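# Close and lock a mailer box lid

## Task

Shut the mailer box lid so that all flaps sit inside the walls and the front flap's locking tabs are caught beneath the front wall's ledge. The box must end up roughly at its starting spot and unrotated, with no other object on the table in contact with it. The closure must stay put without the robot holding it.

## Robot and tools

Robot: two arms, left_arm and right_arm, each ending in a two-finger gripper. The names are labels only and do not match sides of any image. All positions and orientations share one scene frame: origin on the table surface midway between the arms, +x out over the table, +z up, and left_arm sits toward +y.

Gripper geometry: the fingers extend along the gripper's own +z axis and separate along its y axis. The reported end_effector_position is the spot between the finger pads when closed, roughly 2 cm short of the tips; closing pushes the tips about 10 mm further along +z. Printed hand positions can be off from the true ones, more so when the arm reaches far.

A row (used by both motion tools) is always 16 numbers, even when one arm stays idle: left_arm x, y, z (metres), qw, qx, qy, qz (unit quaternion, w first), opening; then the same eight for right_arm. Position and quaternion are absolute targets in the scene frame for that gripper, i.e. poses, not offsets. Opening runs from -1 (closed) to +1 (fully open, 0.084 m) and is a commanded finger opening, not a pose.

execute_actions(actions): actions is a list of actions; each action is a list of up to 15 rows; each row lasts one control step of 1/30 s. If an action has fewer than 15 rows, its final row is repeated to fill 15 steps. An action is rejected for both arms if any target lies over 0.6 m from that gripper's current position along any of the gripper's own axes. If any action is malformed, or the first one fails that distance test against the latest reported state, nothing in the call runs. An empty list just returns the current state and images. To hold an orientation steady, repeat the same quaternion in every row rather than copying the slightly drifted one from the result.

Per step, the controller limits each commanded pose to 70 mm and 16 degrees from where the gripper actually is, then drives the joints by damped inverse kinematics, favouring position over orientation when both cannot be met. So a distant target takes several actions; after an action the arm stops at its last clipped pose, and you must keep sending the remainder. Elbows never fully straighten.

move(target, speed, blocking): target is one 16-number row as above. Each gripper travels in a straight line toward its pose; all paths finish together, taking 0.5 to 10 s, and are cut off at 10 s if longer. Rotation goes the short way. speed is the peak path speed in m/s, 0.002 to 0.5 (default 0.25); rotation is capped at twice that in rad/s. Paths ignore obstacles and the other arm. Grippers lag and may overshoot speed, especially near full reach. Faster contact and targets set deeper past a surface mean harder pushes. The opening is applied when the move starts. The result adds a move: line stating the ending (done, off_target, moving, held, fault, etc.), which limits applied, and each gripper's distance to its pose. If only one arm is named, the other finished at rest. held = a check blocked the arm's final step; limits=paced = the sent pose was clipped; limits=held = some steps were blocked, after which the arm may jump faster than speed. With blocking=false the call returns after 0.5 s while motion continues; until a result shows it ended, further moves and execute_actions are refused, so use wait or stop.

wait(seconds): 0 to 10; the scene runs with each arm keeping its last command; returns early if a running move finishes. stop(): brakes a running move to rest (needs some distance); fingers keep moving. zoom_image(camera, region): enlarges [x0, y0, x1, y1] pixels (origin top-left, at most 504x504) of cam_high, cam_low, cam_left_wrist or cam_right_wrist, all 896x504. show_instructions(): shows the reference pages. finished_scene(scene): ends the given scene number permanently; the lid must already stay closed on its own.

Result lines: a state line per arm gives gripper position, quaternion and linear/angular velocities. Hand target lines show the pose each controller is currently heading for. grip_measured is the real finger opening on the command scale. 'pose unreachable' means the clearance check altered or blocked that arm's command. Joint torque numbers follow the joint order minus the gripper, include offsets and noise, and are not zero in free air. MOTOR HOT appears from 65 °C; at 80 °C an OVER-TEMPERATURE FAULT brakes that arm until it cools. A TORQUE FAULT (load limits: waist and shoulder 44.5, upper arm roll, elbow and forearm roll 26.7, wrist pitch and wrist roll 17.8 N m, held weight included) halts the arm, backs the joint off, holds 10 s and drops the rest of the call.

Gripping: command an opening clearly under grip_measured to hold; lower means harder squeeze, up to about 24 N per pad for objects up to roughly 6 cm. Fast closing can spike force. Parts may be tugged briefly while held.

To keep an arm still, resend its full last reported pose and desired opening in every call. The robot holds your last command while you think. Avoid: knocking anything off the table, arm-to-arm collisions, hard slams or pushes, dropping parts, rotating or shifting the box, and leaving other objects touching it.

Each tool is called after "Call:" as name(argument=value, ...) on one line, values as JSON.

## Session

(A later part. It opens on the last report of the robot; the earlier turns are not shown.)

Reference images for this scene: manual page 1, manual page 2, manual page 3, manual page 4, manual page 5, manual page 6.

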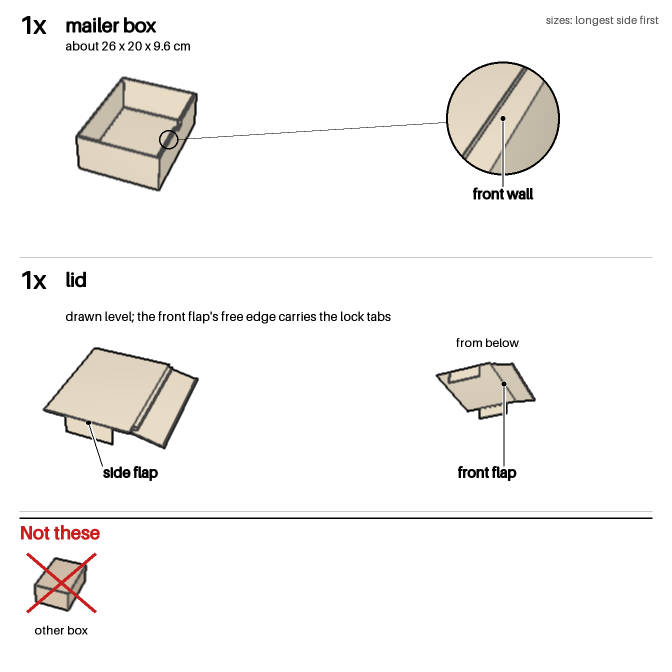

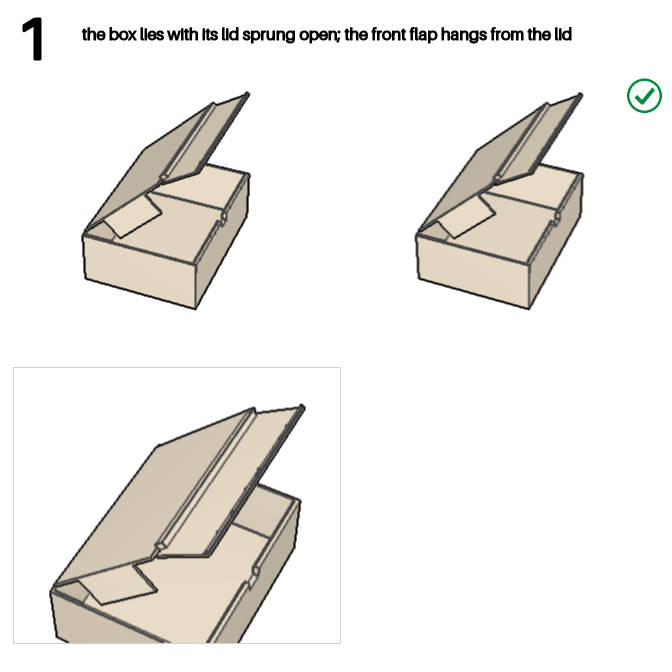

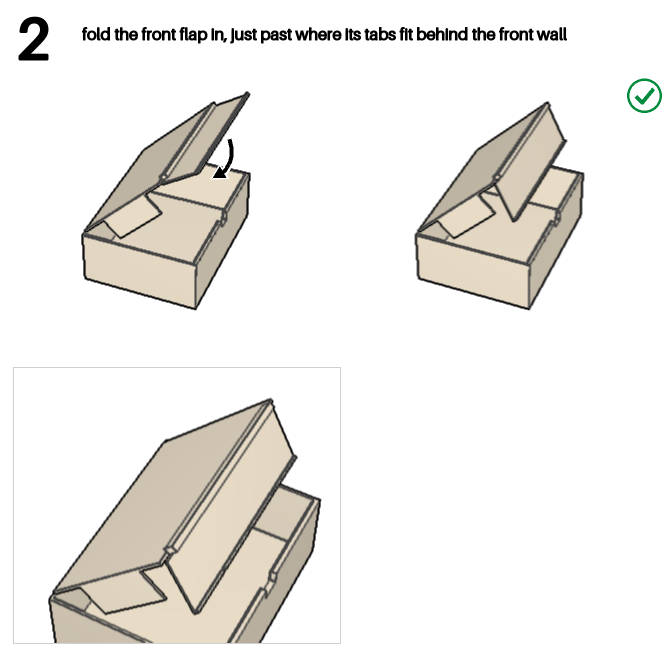

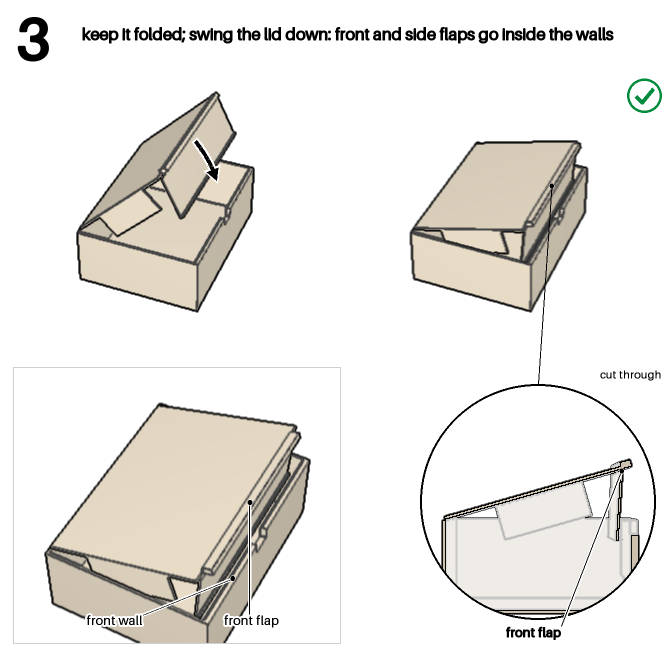

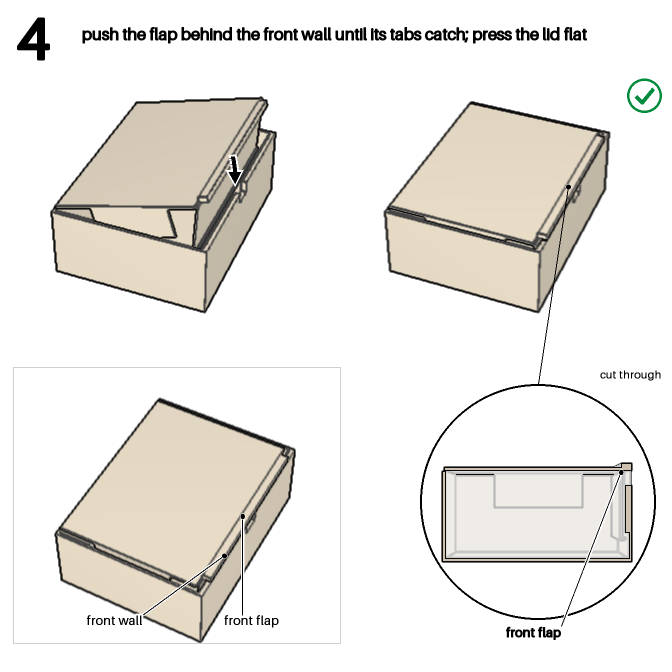

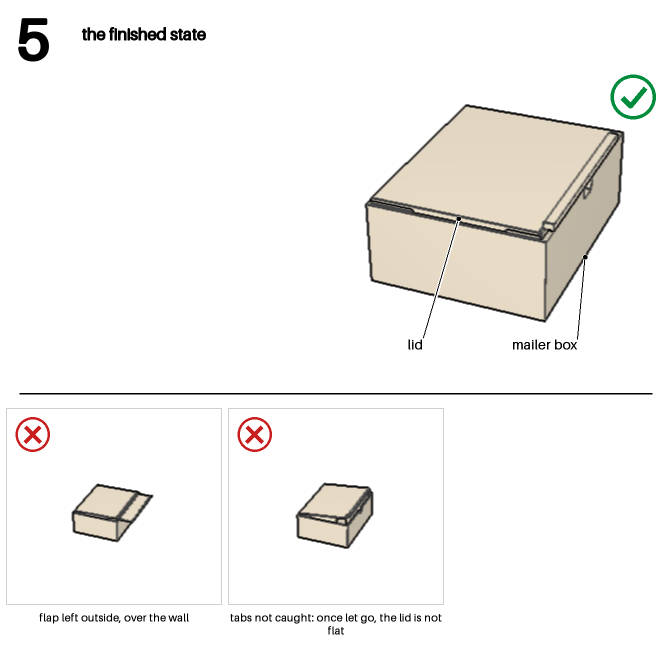

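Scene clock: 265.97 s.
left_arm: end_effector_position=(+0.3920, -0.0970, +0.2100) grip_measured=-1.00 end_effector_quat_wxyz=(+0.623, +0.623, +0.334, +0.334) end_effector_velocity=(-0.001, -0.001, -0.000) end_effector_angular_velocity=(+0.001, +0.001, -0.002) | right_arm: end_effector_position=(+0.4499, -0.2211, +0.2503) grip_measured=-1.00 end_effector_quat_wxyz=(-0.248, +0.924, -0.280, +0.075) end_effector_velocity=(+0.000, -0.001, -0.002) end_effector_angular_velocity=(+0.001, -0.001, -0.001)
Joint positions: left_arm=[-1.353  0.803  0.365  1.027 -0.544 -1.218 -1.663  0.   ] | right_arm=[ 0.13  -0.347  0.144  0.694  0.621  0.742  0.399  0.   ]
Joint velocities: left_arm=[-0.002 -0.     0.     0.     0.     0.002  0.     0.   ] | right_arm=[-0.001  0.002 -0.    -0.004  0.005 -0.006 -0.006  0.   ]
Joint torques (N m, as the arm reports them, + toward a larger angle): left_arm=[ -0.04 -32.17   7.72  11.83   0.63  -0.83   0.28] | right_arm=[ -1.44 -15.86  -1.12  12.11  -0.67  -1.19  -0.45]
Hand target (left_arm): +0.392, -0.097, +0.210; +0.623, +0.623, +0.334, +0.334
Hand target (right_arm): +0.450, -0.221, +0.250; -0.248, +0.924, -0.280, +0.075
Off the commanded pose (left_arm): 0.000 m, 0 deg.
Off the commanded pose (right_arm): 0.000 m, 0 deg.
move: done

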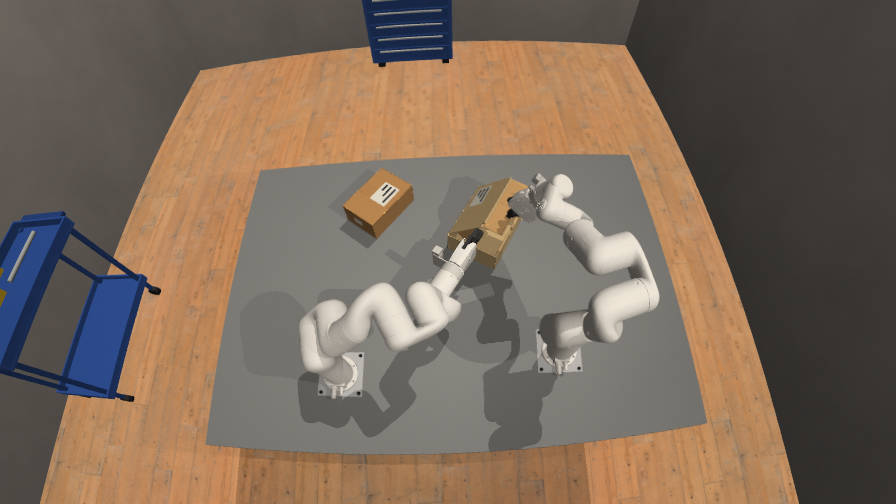

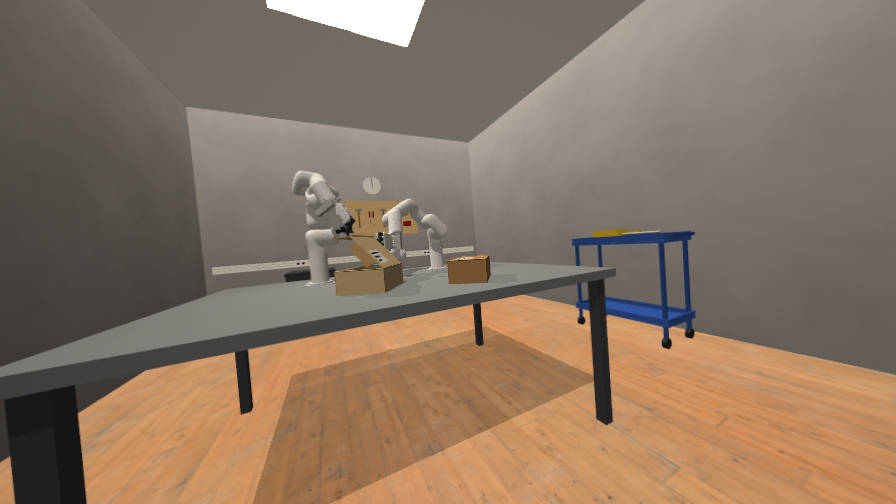

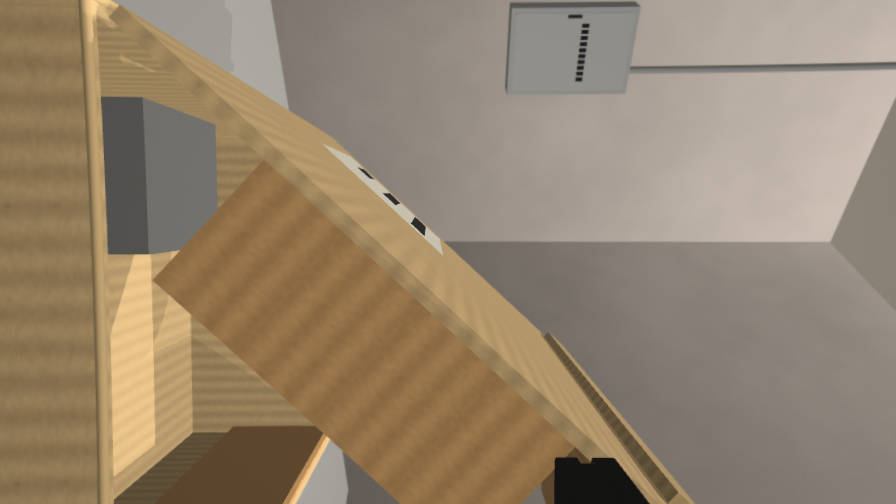

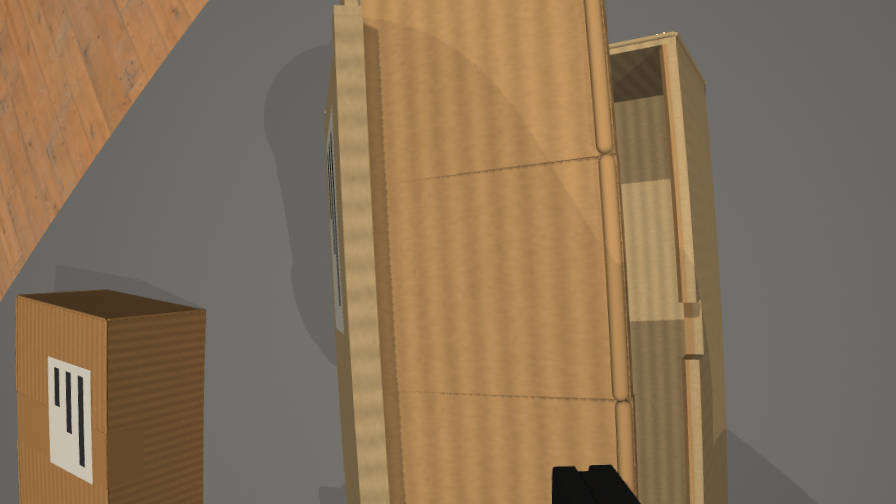

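Call:
move(target=[0.392,-0.097,0.21,0.6235,0.6235,0.3336,0.3336,-1,0.453,-0.216,0.205,-0.248,0.924,-0.28,0.075,-1], speed=0.03)

Call:
zoom_image(camera="cam_low", region=[300,190,460,310])

Call:
move(target=[0.392,-0.097,0.21,0.6235,0.6235,0.3336,0.3336,-1,0.467,-0.195,0.19,-0.248,0.924,-0.28,0.075,-1], speed=0.03)

Call:
zoom_image(camera="cam_low", region=[300,190,460,310])

Scene clock: 276.57 s.
left_arm: end_effector_position=(+0.3921, -0.0969, +0.2100) grip_measured=-1.00 end_effector_quat_wxyz=(+0.623, +0.623, +0.334, +0.334) end_effector_velocity=(-0.000, -0.000, -0.000) end_effector_angular_velocity=(+0.001, +0.001, -0.001) | right_arm: end_effector_position=(+0.4529, -0.2162, +0.2053) grip_measured=-1.00 end_effector_quat_wxyz=(-0.248, +0.924, -0.280, +0.075) end_effector_velocity=(+0.001, -0.000, -0.002) end_effector_angular_velocity=(+0.001, -0.001, -0.001)
Joint positions: left_arm=[-1.353  0.803  0.365  1.027 -0.544 -1.218 -1.663  0.   ] | right_arm=[ 0.162 -0.264  0.153  0.639  0.703  0.609  0.316  0.   ]
Joint velocities: left_arm=[-0.    -0.     0.    -0.     0.001  0.001 -0.     0.   ] | right_arm=[ 0.002  0.005 -0.001 -0.002  0.007 -0.008 -0.007  0.   ]
Joint torques (N m, as the arm reports them, + toward a larger angle): left_arm=[ -0.48 -32.68   7.42  12.05   0.64  -1.16   0.14] | right_arm=[ -1.16 -17.5   -0.91  11.54  -0.83  -1.02  -0.44]
Hand target (left_arm): +0.392, -0.097, +0.210; +0.623, +0.623, +0.334, +0.334
Hand target (right_arm): +0.453, -0.216, +0.205; -0.248, +0.924, -0.280, +0.075
Off the commanded pose (left_arm): 0.000 m, 0 deg.
Off the commanded pose (right_arm): 0.000 m, 0 deg.
move: done

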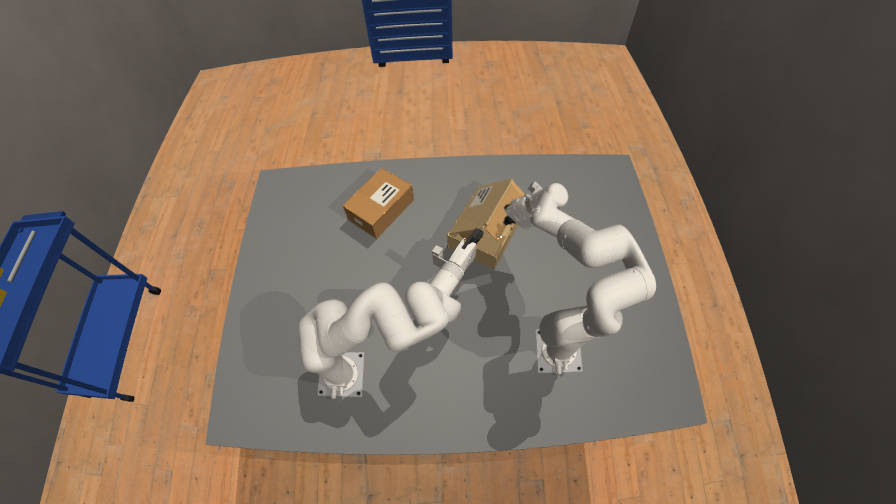

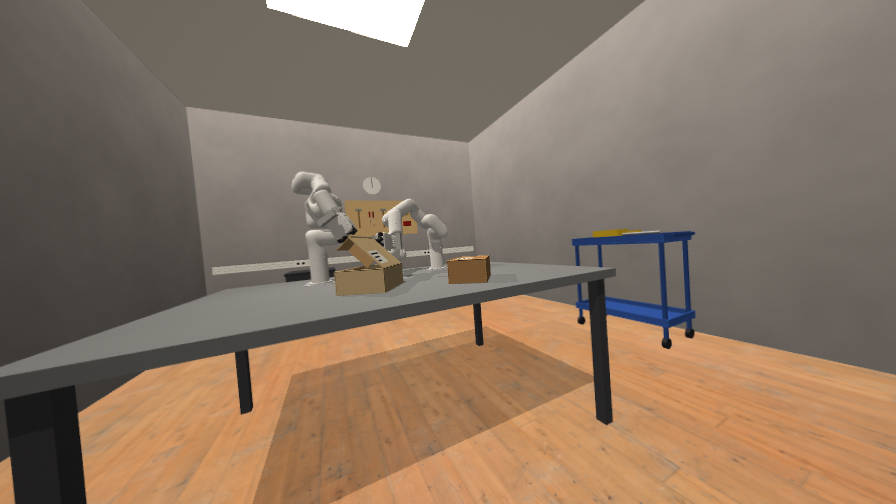

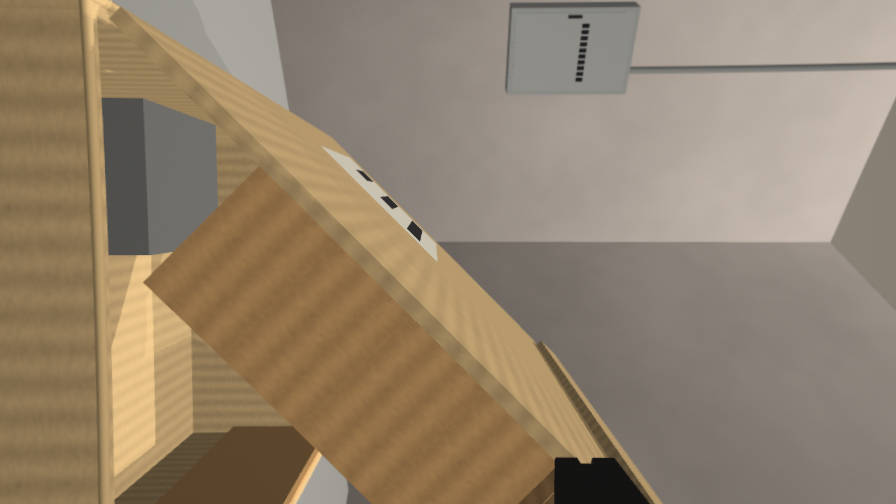

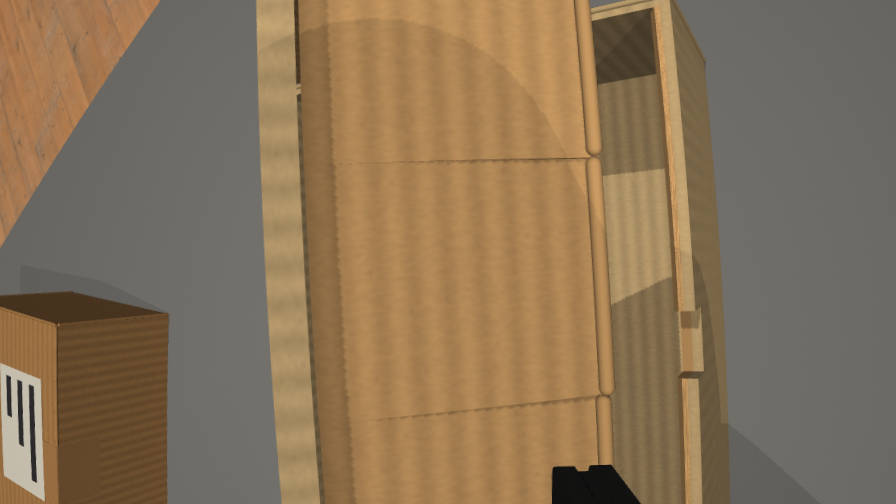

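Region (300, 190, 460, 310) of cam_low's 896x504 image, scaled by 3.150, with more detail than that image has; it fills the top 378 rows of this view, and the rest is white.

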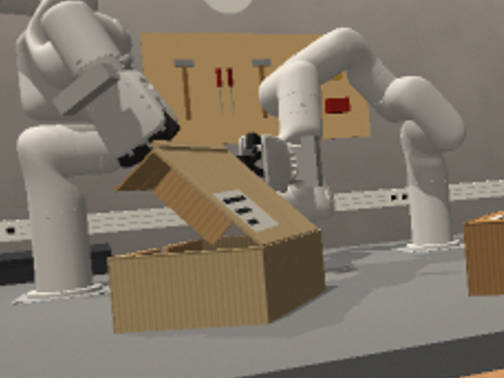

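Scene clock: 277.93 s.
left_arm: end_effector_position=(+0.3920, -0.0970, +0.2100) grip_measured=-1.00 end_effector_quat_wxyz=(+0.623, +0.623, +0.334, +0.334) end_effector_velocity=(-0.000, -0.000, -0.000) end_effector_angular_velocity=(+0.001, +0.001, -0.000) | right_arm: end_effector_position=(+0.4669, -0.1953, +0.1901) grip_measured=-1.00 end_effector_quat_wxyz=(-0.248, +0.924, -0.280, +0.075) end_effector_velocity=(+0.001, +0.002, -0.001) end_effector_angular_velocity=(-0.001, -0.002, +0.002)
Joint positions: left_arm=[-1.353  0.803  0.365  1.027 -0.544 -1.218 -1.663  0.   ] | right_arm=[ 0.186 -0.17   0.184  0.679  0.727  0.537  0.324  0.   ]
Joint velocities: left_arm=[-0.     0.    -0.    -0.    -0.001  0.001  0.     0.   ] | right_arm=[ 0.002  0.006  0.004  0.002  0.001 -0.006  0.     0.   ]
Joint torques (N m, as the arm reports them, + toward a larger angle): left_arm=[ -0.71 -32.34   6.83  11.93   0.73  -1.17   0.06] | right_arm=[ -1.06 -20.24  -0.53  11.38  -0.73  -1.12  -0.42]
Hand target (left_arm): +0.392, -0.097, +0.210; +0.623, +0.623, +0.334, +0.334
Hand target (right_arm): +0.467, -0.195, +0.190; -0.248, +0.924, -0.280, +0.075
Off the commanded pose (left_arm): 0.000 m, 0 deg.
Off the commanded pose (right_arm): 0.000 m, 0 deg.
move: done

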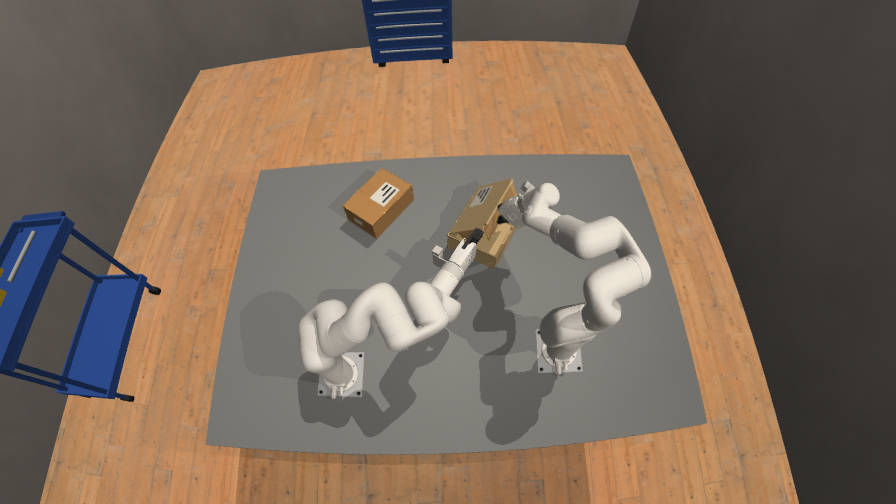

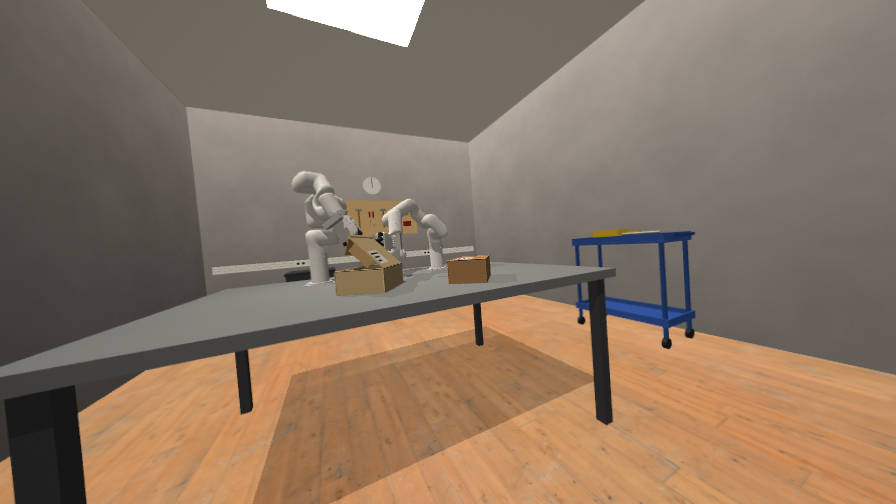

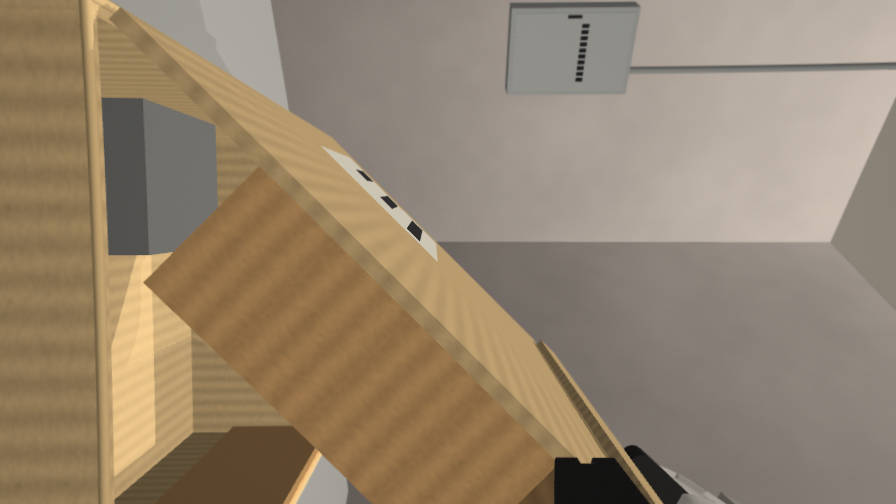

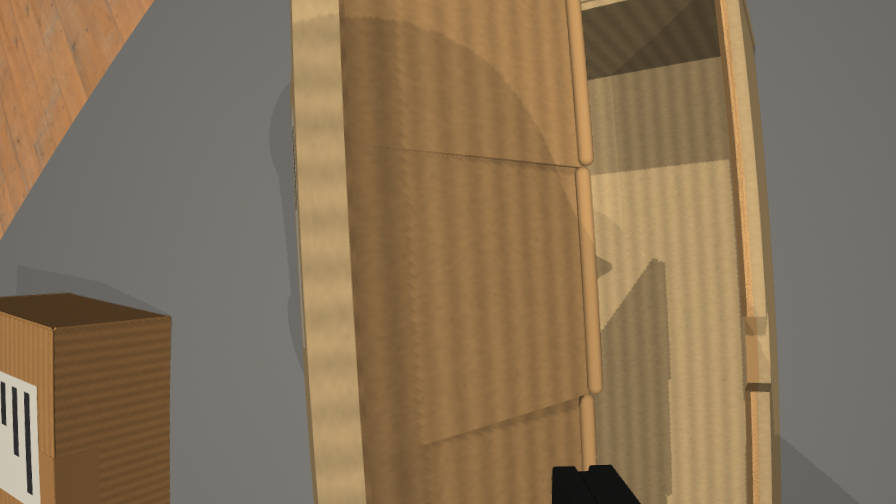

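Region (300, 190, 460, 310) of cam_low's 896x504 image, scaled by 3.150, with more detail than that image has; it fills the top 378 rows of this view, and the rest is white.

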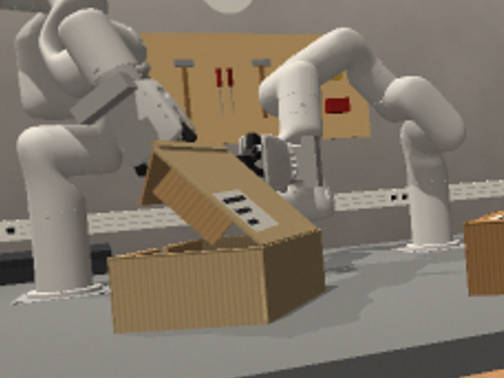

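Call:
move(target=[0.335,-0.059,0.21,0.6235,0.6235,0.3336,0.3336,-1,0.467,-0.195,0.19,-0.248,0.924,-0.28,0.075,-1], speed=0.05)

Call:
move(target=[0.355,-0.03,0.27,0.6235,0.6235,0.3336,0.3336,-1,0.467,-0.195,0.19,-0.248,0.924,-0.28,0.075,-1], speed=0.08)

Call:
move(target=[0.435,-0.078,0.26,0.6235,0.6235,0.3336,0.3336,-1,0.467,-0.195,0.19,-0.248,0.924,-0.28,0.075,-1], speed=0.06)

Call:
zoom_image(camera="cam_low", region=[300,190,460,310])

Scene clock: 299.50 s.
left_arm: end_effector_position=(+0.3353, -0.0590, +0.2103) grip_measured=-1.00 end_effector_quat_wxyz=(+0.623, +0.623, +0.333, +0.334) end_effector_velocity=(-0.002, +0.002, -0.000) end_effector_angular_velocity=(+0.000, +0.001, +0.001) | right_arm: end_effector_position=(+0.4670, -0.1950, +0.1900) grip_measured=-1.00 end_effector_quat_wxyz=(-0.248, +0.924, -0.280, +0.075) end_effector_velocity=(+0.000, -0.001, +0.000) end_effector_angular_velocity=(+0.001, -0.001, -0.002)
Joint positions: left_arm=[-1.425  0.705  0.329  0.8   -0.605 -1.352 -1.675  0.   ] | right_arm=[ 0.187 -0.17   0.184  0.679  0.728  0.537  0.324  0.   ]
Joint velocities: left_arm=[-0.002 -0.003 -0.001 -0.007 -0.003 -0.004 -0.001  0.   ] | right_arm=[-0.001 -0.    -0.001  0.     0.001 -0.    -0.001  0.   ]
Joint torques (N m, as the arm reports them, + toward a larger angle): left_arm=[ -0.92 -28.55   5.16   9.26   0.93  -1.16   0.14] | right_arm=[ -1.02 -20.14  -0.36  11.43  -0.77  -1.1   -0.49]
Hand target (left_arm): +0.335, -0.059, +0.210; +0.623, +0.624, +0.333, +0.334
Hand target (right_arm): +0.467, -0.195, +0.190; -0.248, +0.924, -0.280, +0.075
Off the commanded pose (left_arm): 0.000 m, 0 deg.
Off the commanded pose (right_arm): 0.000 m, 0 deg.
move: done

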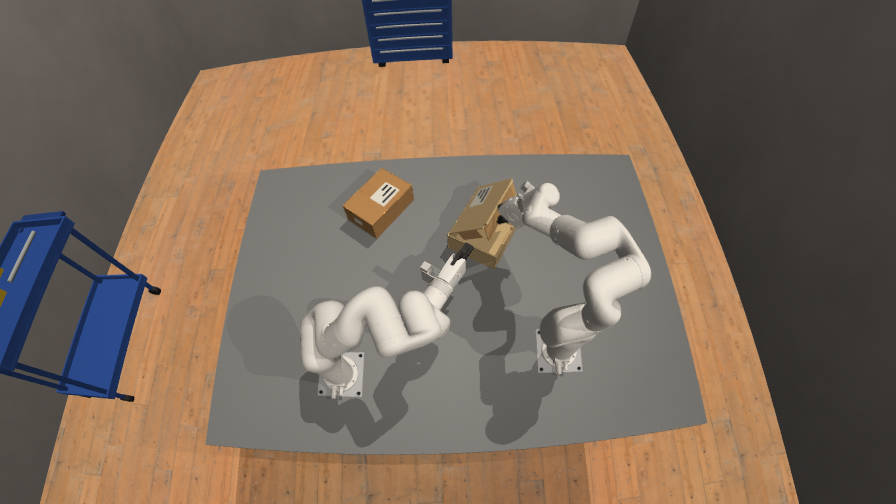

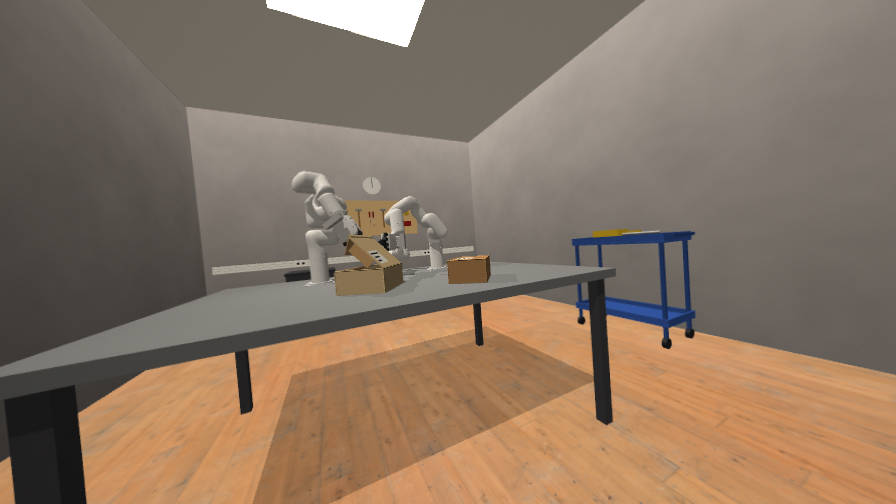

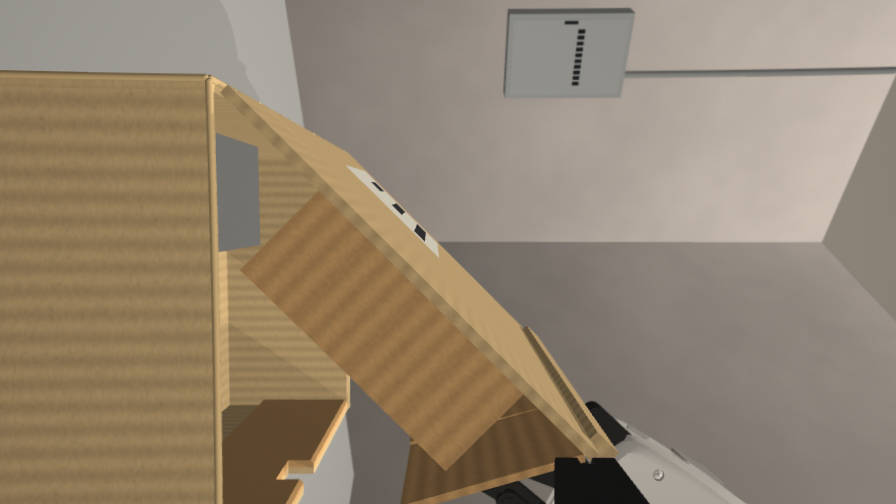

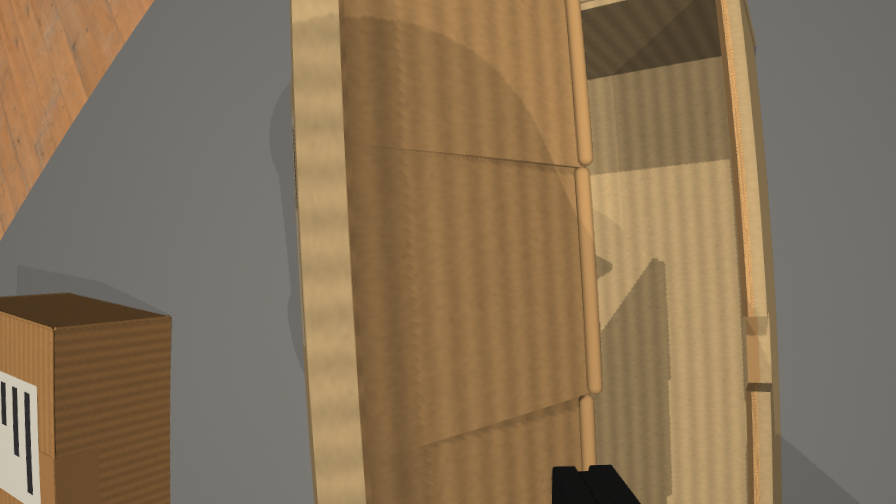

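Scene clock: 300.77 s.
left_arm: end_effector_position=(+0.3548, -0.0304, +0.2694) grip_measured=-1.00 end_effector_quat_wxyz=(+0.623, +0.624, +0.334, +0.333) end_effector_velocity=(+0.001, +0.002, +0.003) end_effector_angular_velocity=(+0.001, +0.000, +0.000) | right_arm: end_effector_position=(+0.4670, -0.1950, +0.1900) grip_measured=-1.00 end_effector_quat_wxyz=(-0.248, +0.924, -0.280, +0.075) end_effector_velocity=(-0.000, +0.000, -0.000) end_effector_angular_velocity=(+0.001, +0.001, -0.000)
Joint positions: left_arm=[-1.403  0.485  0.396  0.687 -0.495 -1.279 -1.621  0.   ] | right_arm=[ 0.187 -0.17   0.184  0.679  0.728  0.537  0.324  0.   ]
Joint velocities: left_arm=[ 0.002 -0.012  0.003 -0.005  0.007  0.005  0.004  0.   ] | right_arm=[ 0.001 -0.    -0.    -0.     0.002 -0.     0.     0.   ]
Joint torques (N m, as the arm reports them, + toward a larger angle): left_arm=[ -1.08 -24.84   4.31  11.33   1.1   -1.2    0.22] | right_arm=[ -1.04 -19.91  -0.35  11.41  -0.83  -1.07  -0.39]
Hand target (left_arm): +0.355, -0.030, +0.270; +0.623, +0.623, +0.334, +0.333
Hand target (right_arm): +0.467, -0.195, +0.190; -0.248, +0.924, -0.280, +0.075
Off the commanded pose (left_arm): 0.001 m, 0 deg.
Off the commanded pose (right_arm): 0.000 m, 0 deg.
move: done

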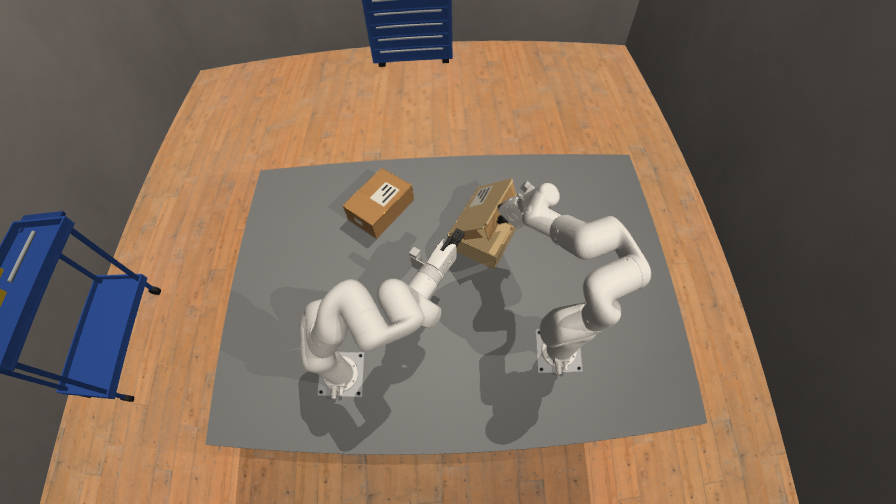

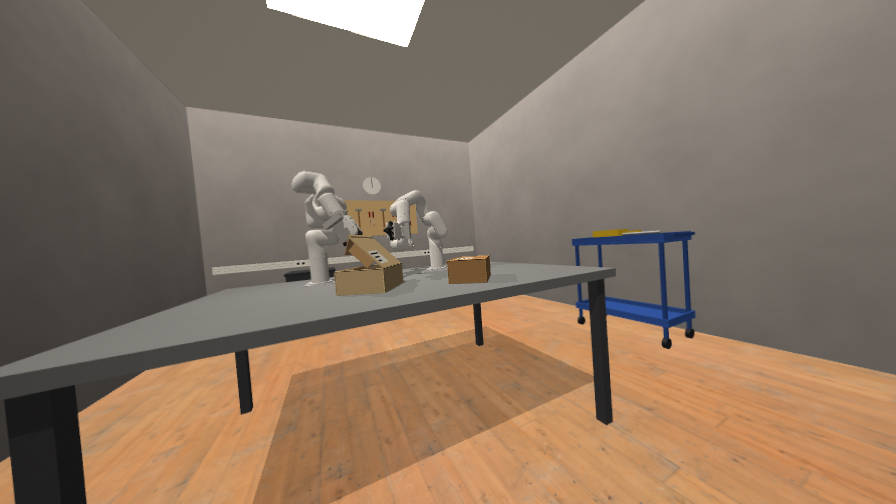

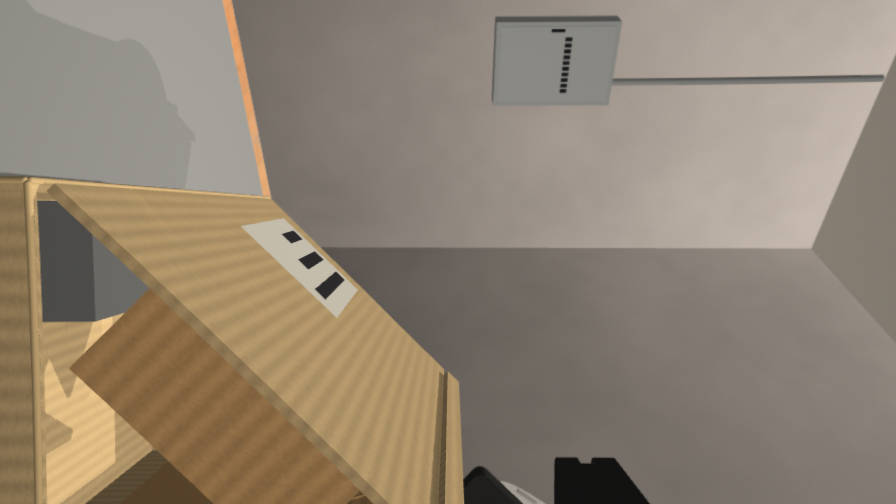

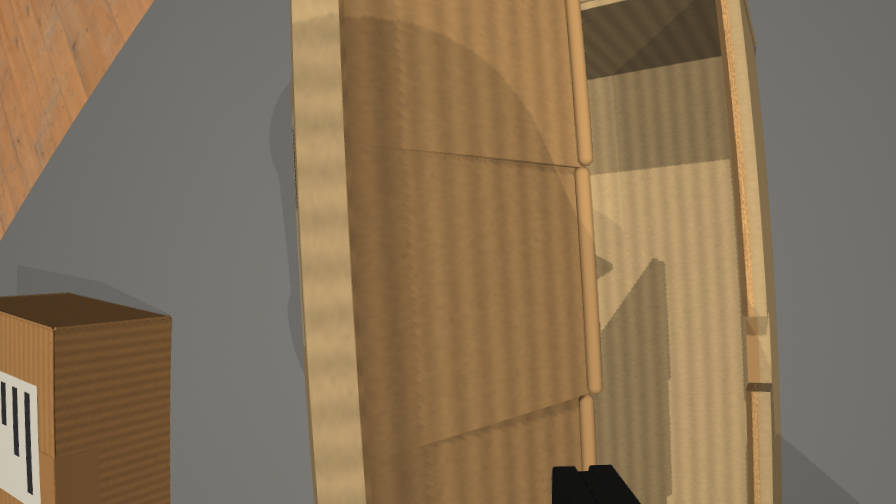

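Scene clock: 302.77 s.
left_arm: end_effector_position=(+0.4347, -0.0781, +0.2597) grip_measured=-1.00 end_effector_quat_wxyz=(+0.624, +0.623, +0.334, +0.333) end_effector_velocity=(+0.002, -0.001, -0.000) end_effector_angular_velocity=(+0.000, -0.000, -0.000) | right_arm: end_effector_position=(+0.4670, -0.1950, +0.1900) grip_measured=-1.00 end_effector_quat_wxyz=(-0.248, +0.924, -0.280, +0.075) end_effector_velocity=(-0.000, -0.000, -0.000) end_effector_angular_velocity=(-0.000, +0.001, +0.001)
Joint positions: left_arm=[-1.287  0.68   0.427  1.008 -0.407 -1.128 -1.672  0.   ] | right_arm=[ 0.187 -0.17   0.184  0.679  0.728  0.537  0.324  0.   ]
Joint velocities: left_arm=[ 0.002  0.006  0.001  0.008  0.001  0.003 -0.001  0.   ] | right_arm=[-0.001  0.     0.    -0.    -0.001  0.001 -0.     0.   ]
Joint torques (N m, as the arm reports them, + toward a larger angle): left_arm=[ -1.14 -31.34   6.35  13.14   0.79  -1.27   0.25] | right_arm=[ -1.07 -20.11  -0.25  11.35  -0.79  -1.11  -0.39]
Hand target (left_arm): +0.435, -0.078, +0.260; +0.624, +0.623, +0.334, +0.333
Hand target (right_arm): +0.467, -0.195, +0.190; -0.248, +0.924, -0.280, +0.075
Off the commanded pose (left_arm): 0.000 m, 0 deg.
Off the commanded pose (right_arm): 0.000 m, 0 deg.
move: done

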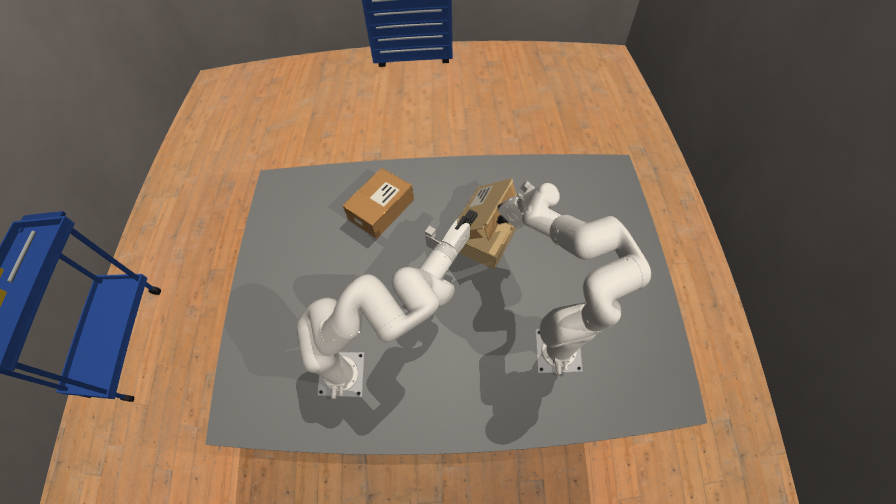

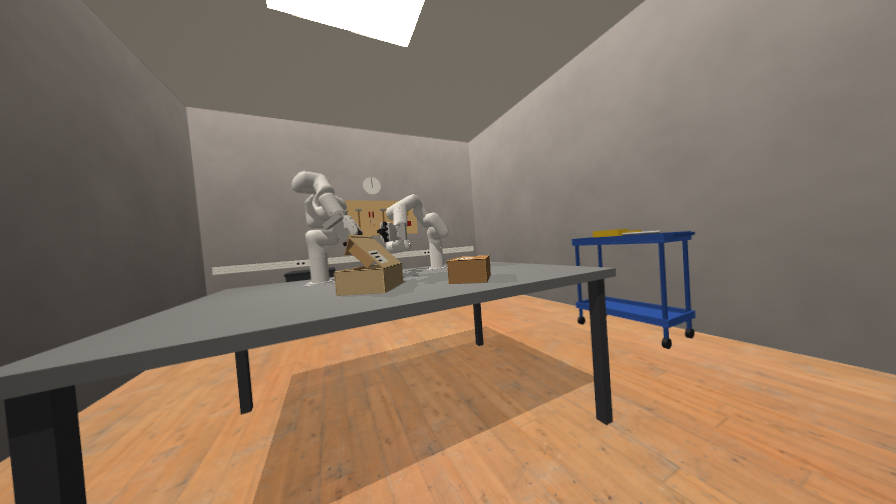

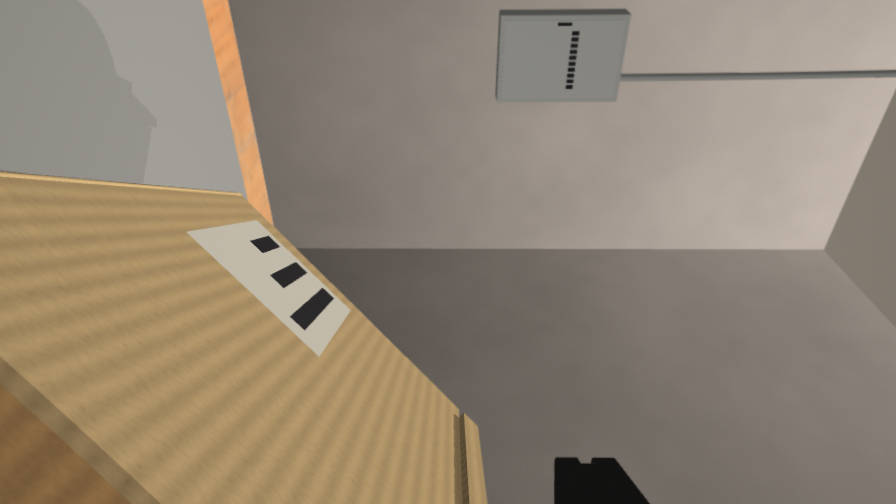

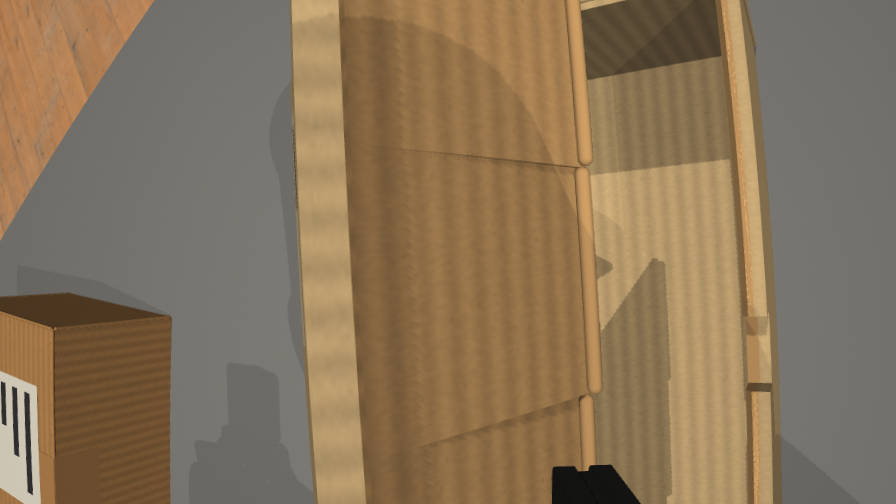

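Region (300, 190, 460, 310) of cam_low's 896x504 image, scaled by 3.150, with more detail than that image has; it fills the top 378 rows of this view, and the rest is white.

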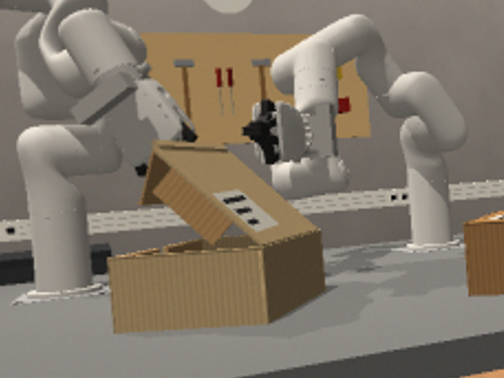

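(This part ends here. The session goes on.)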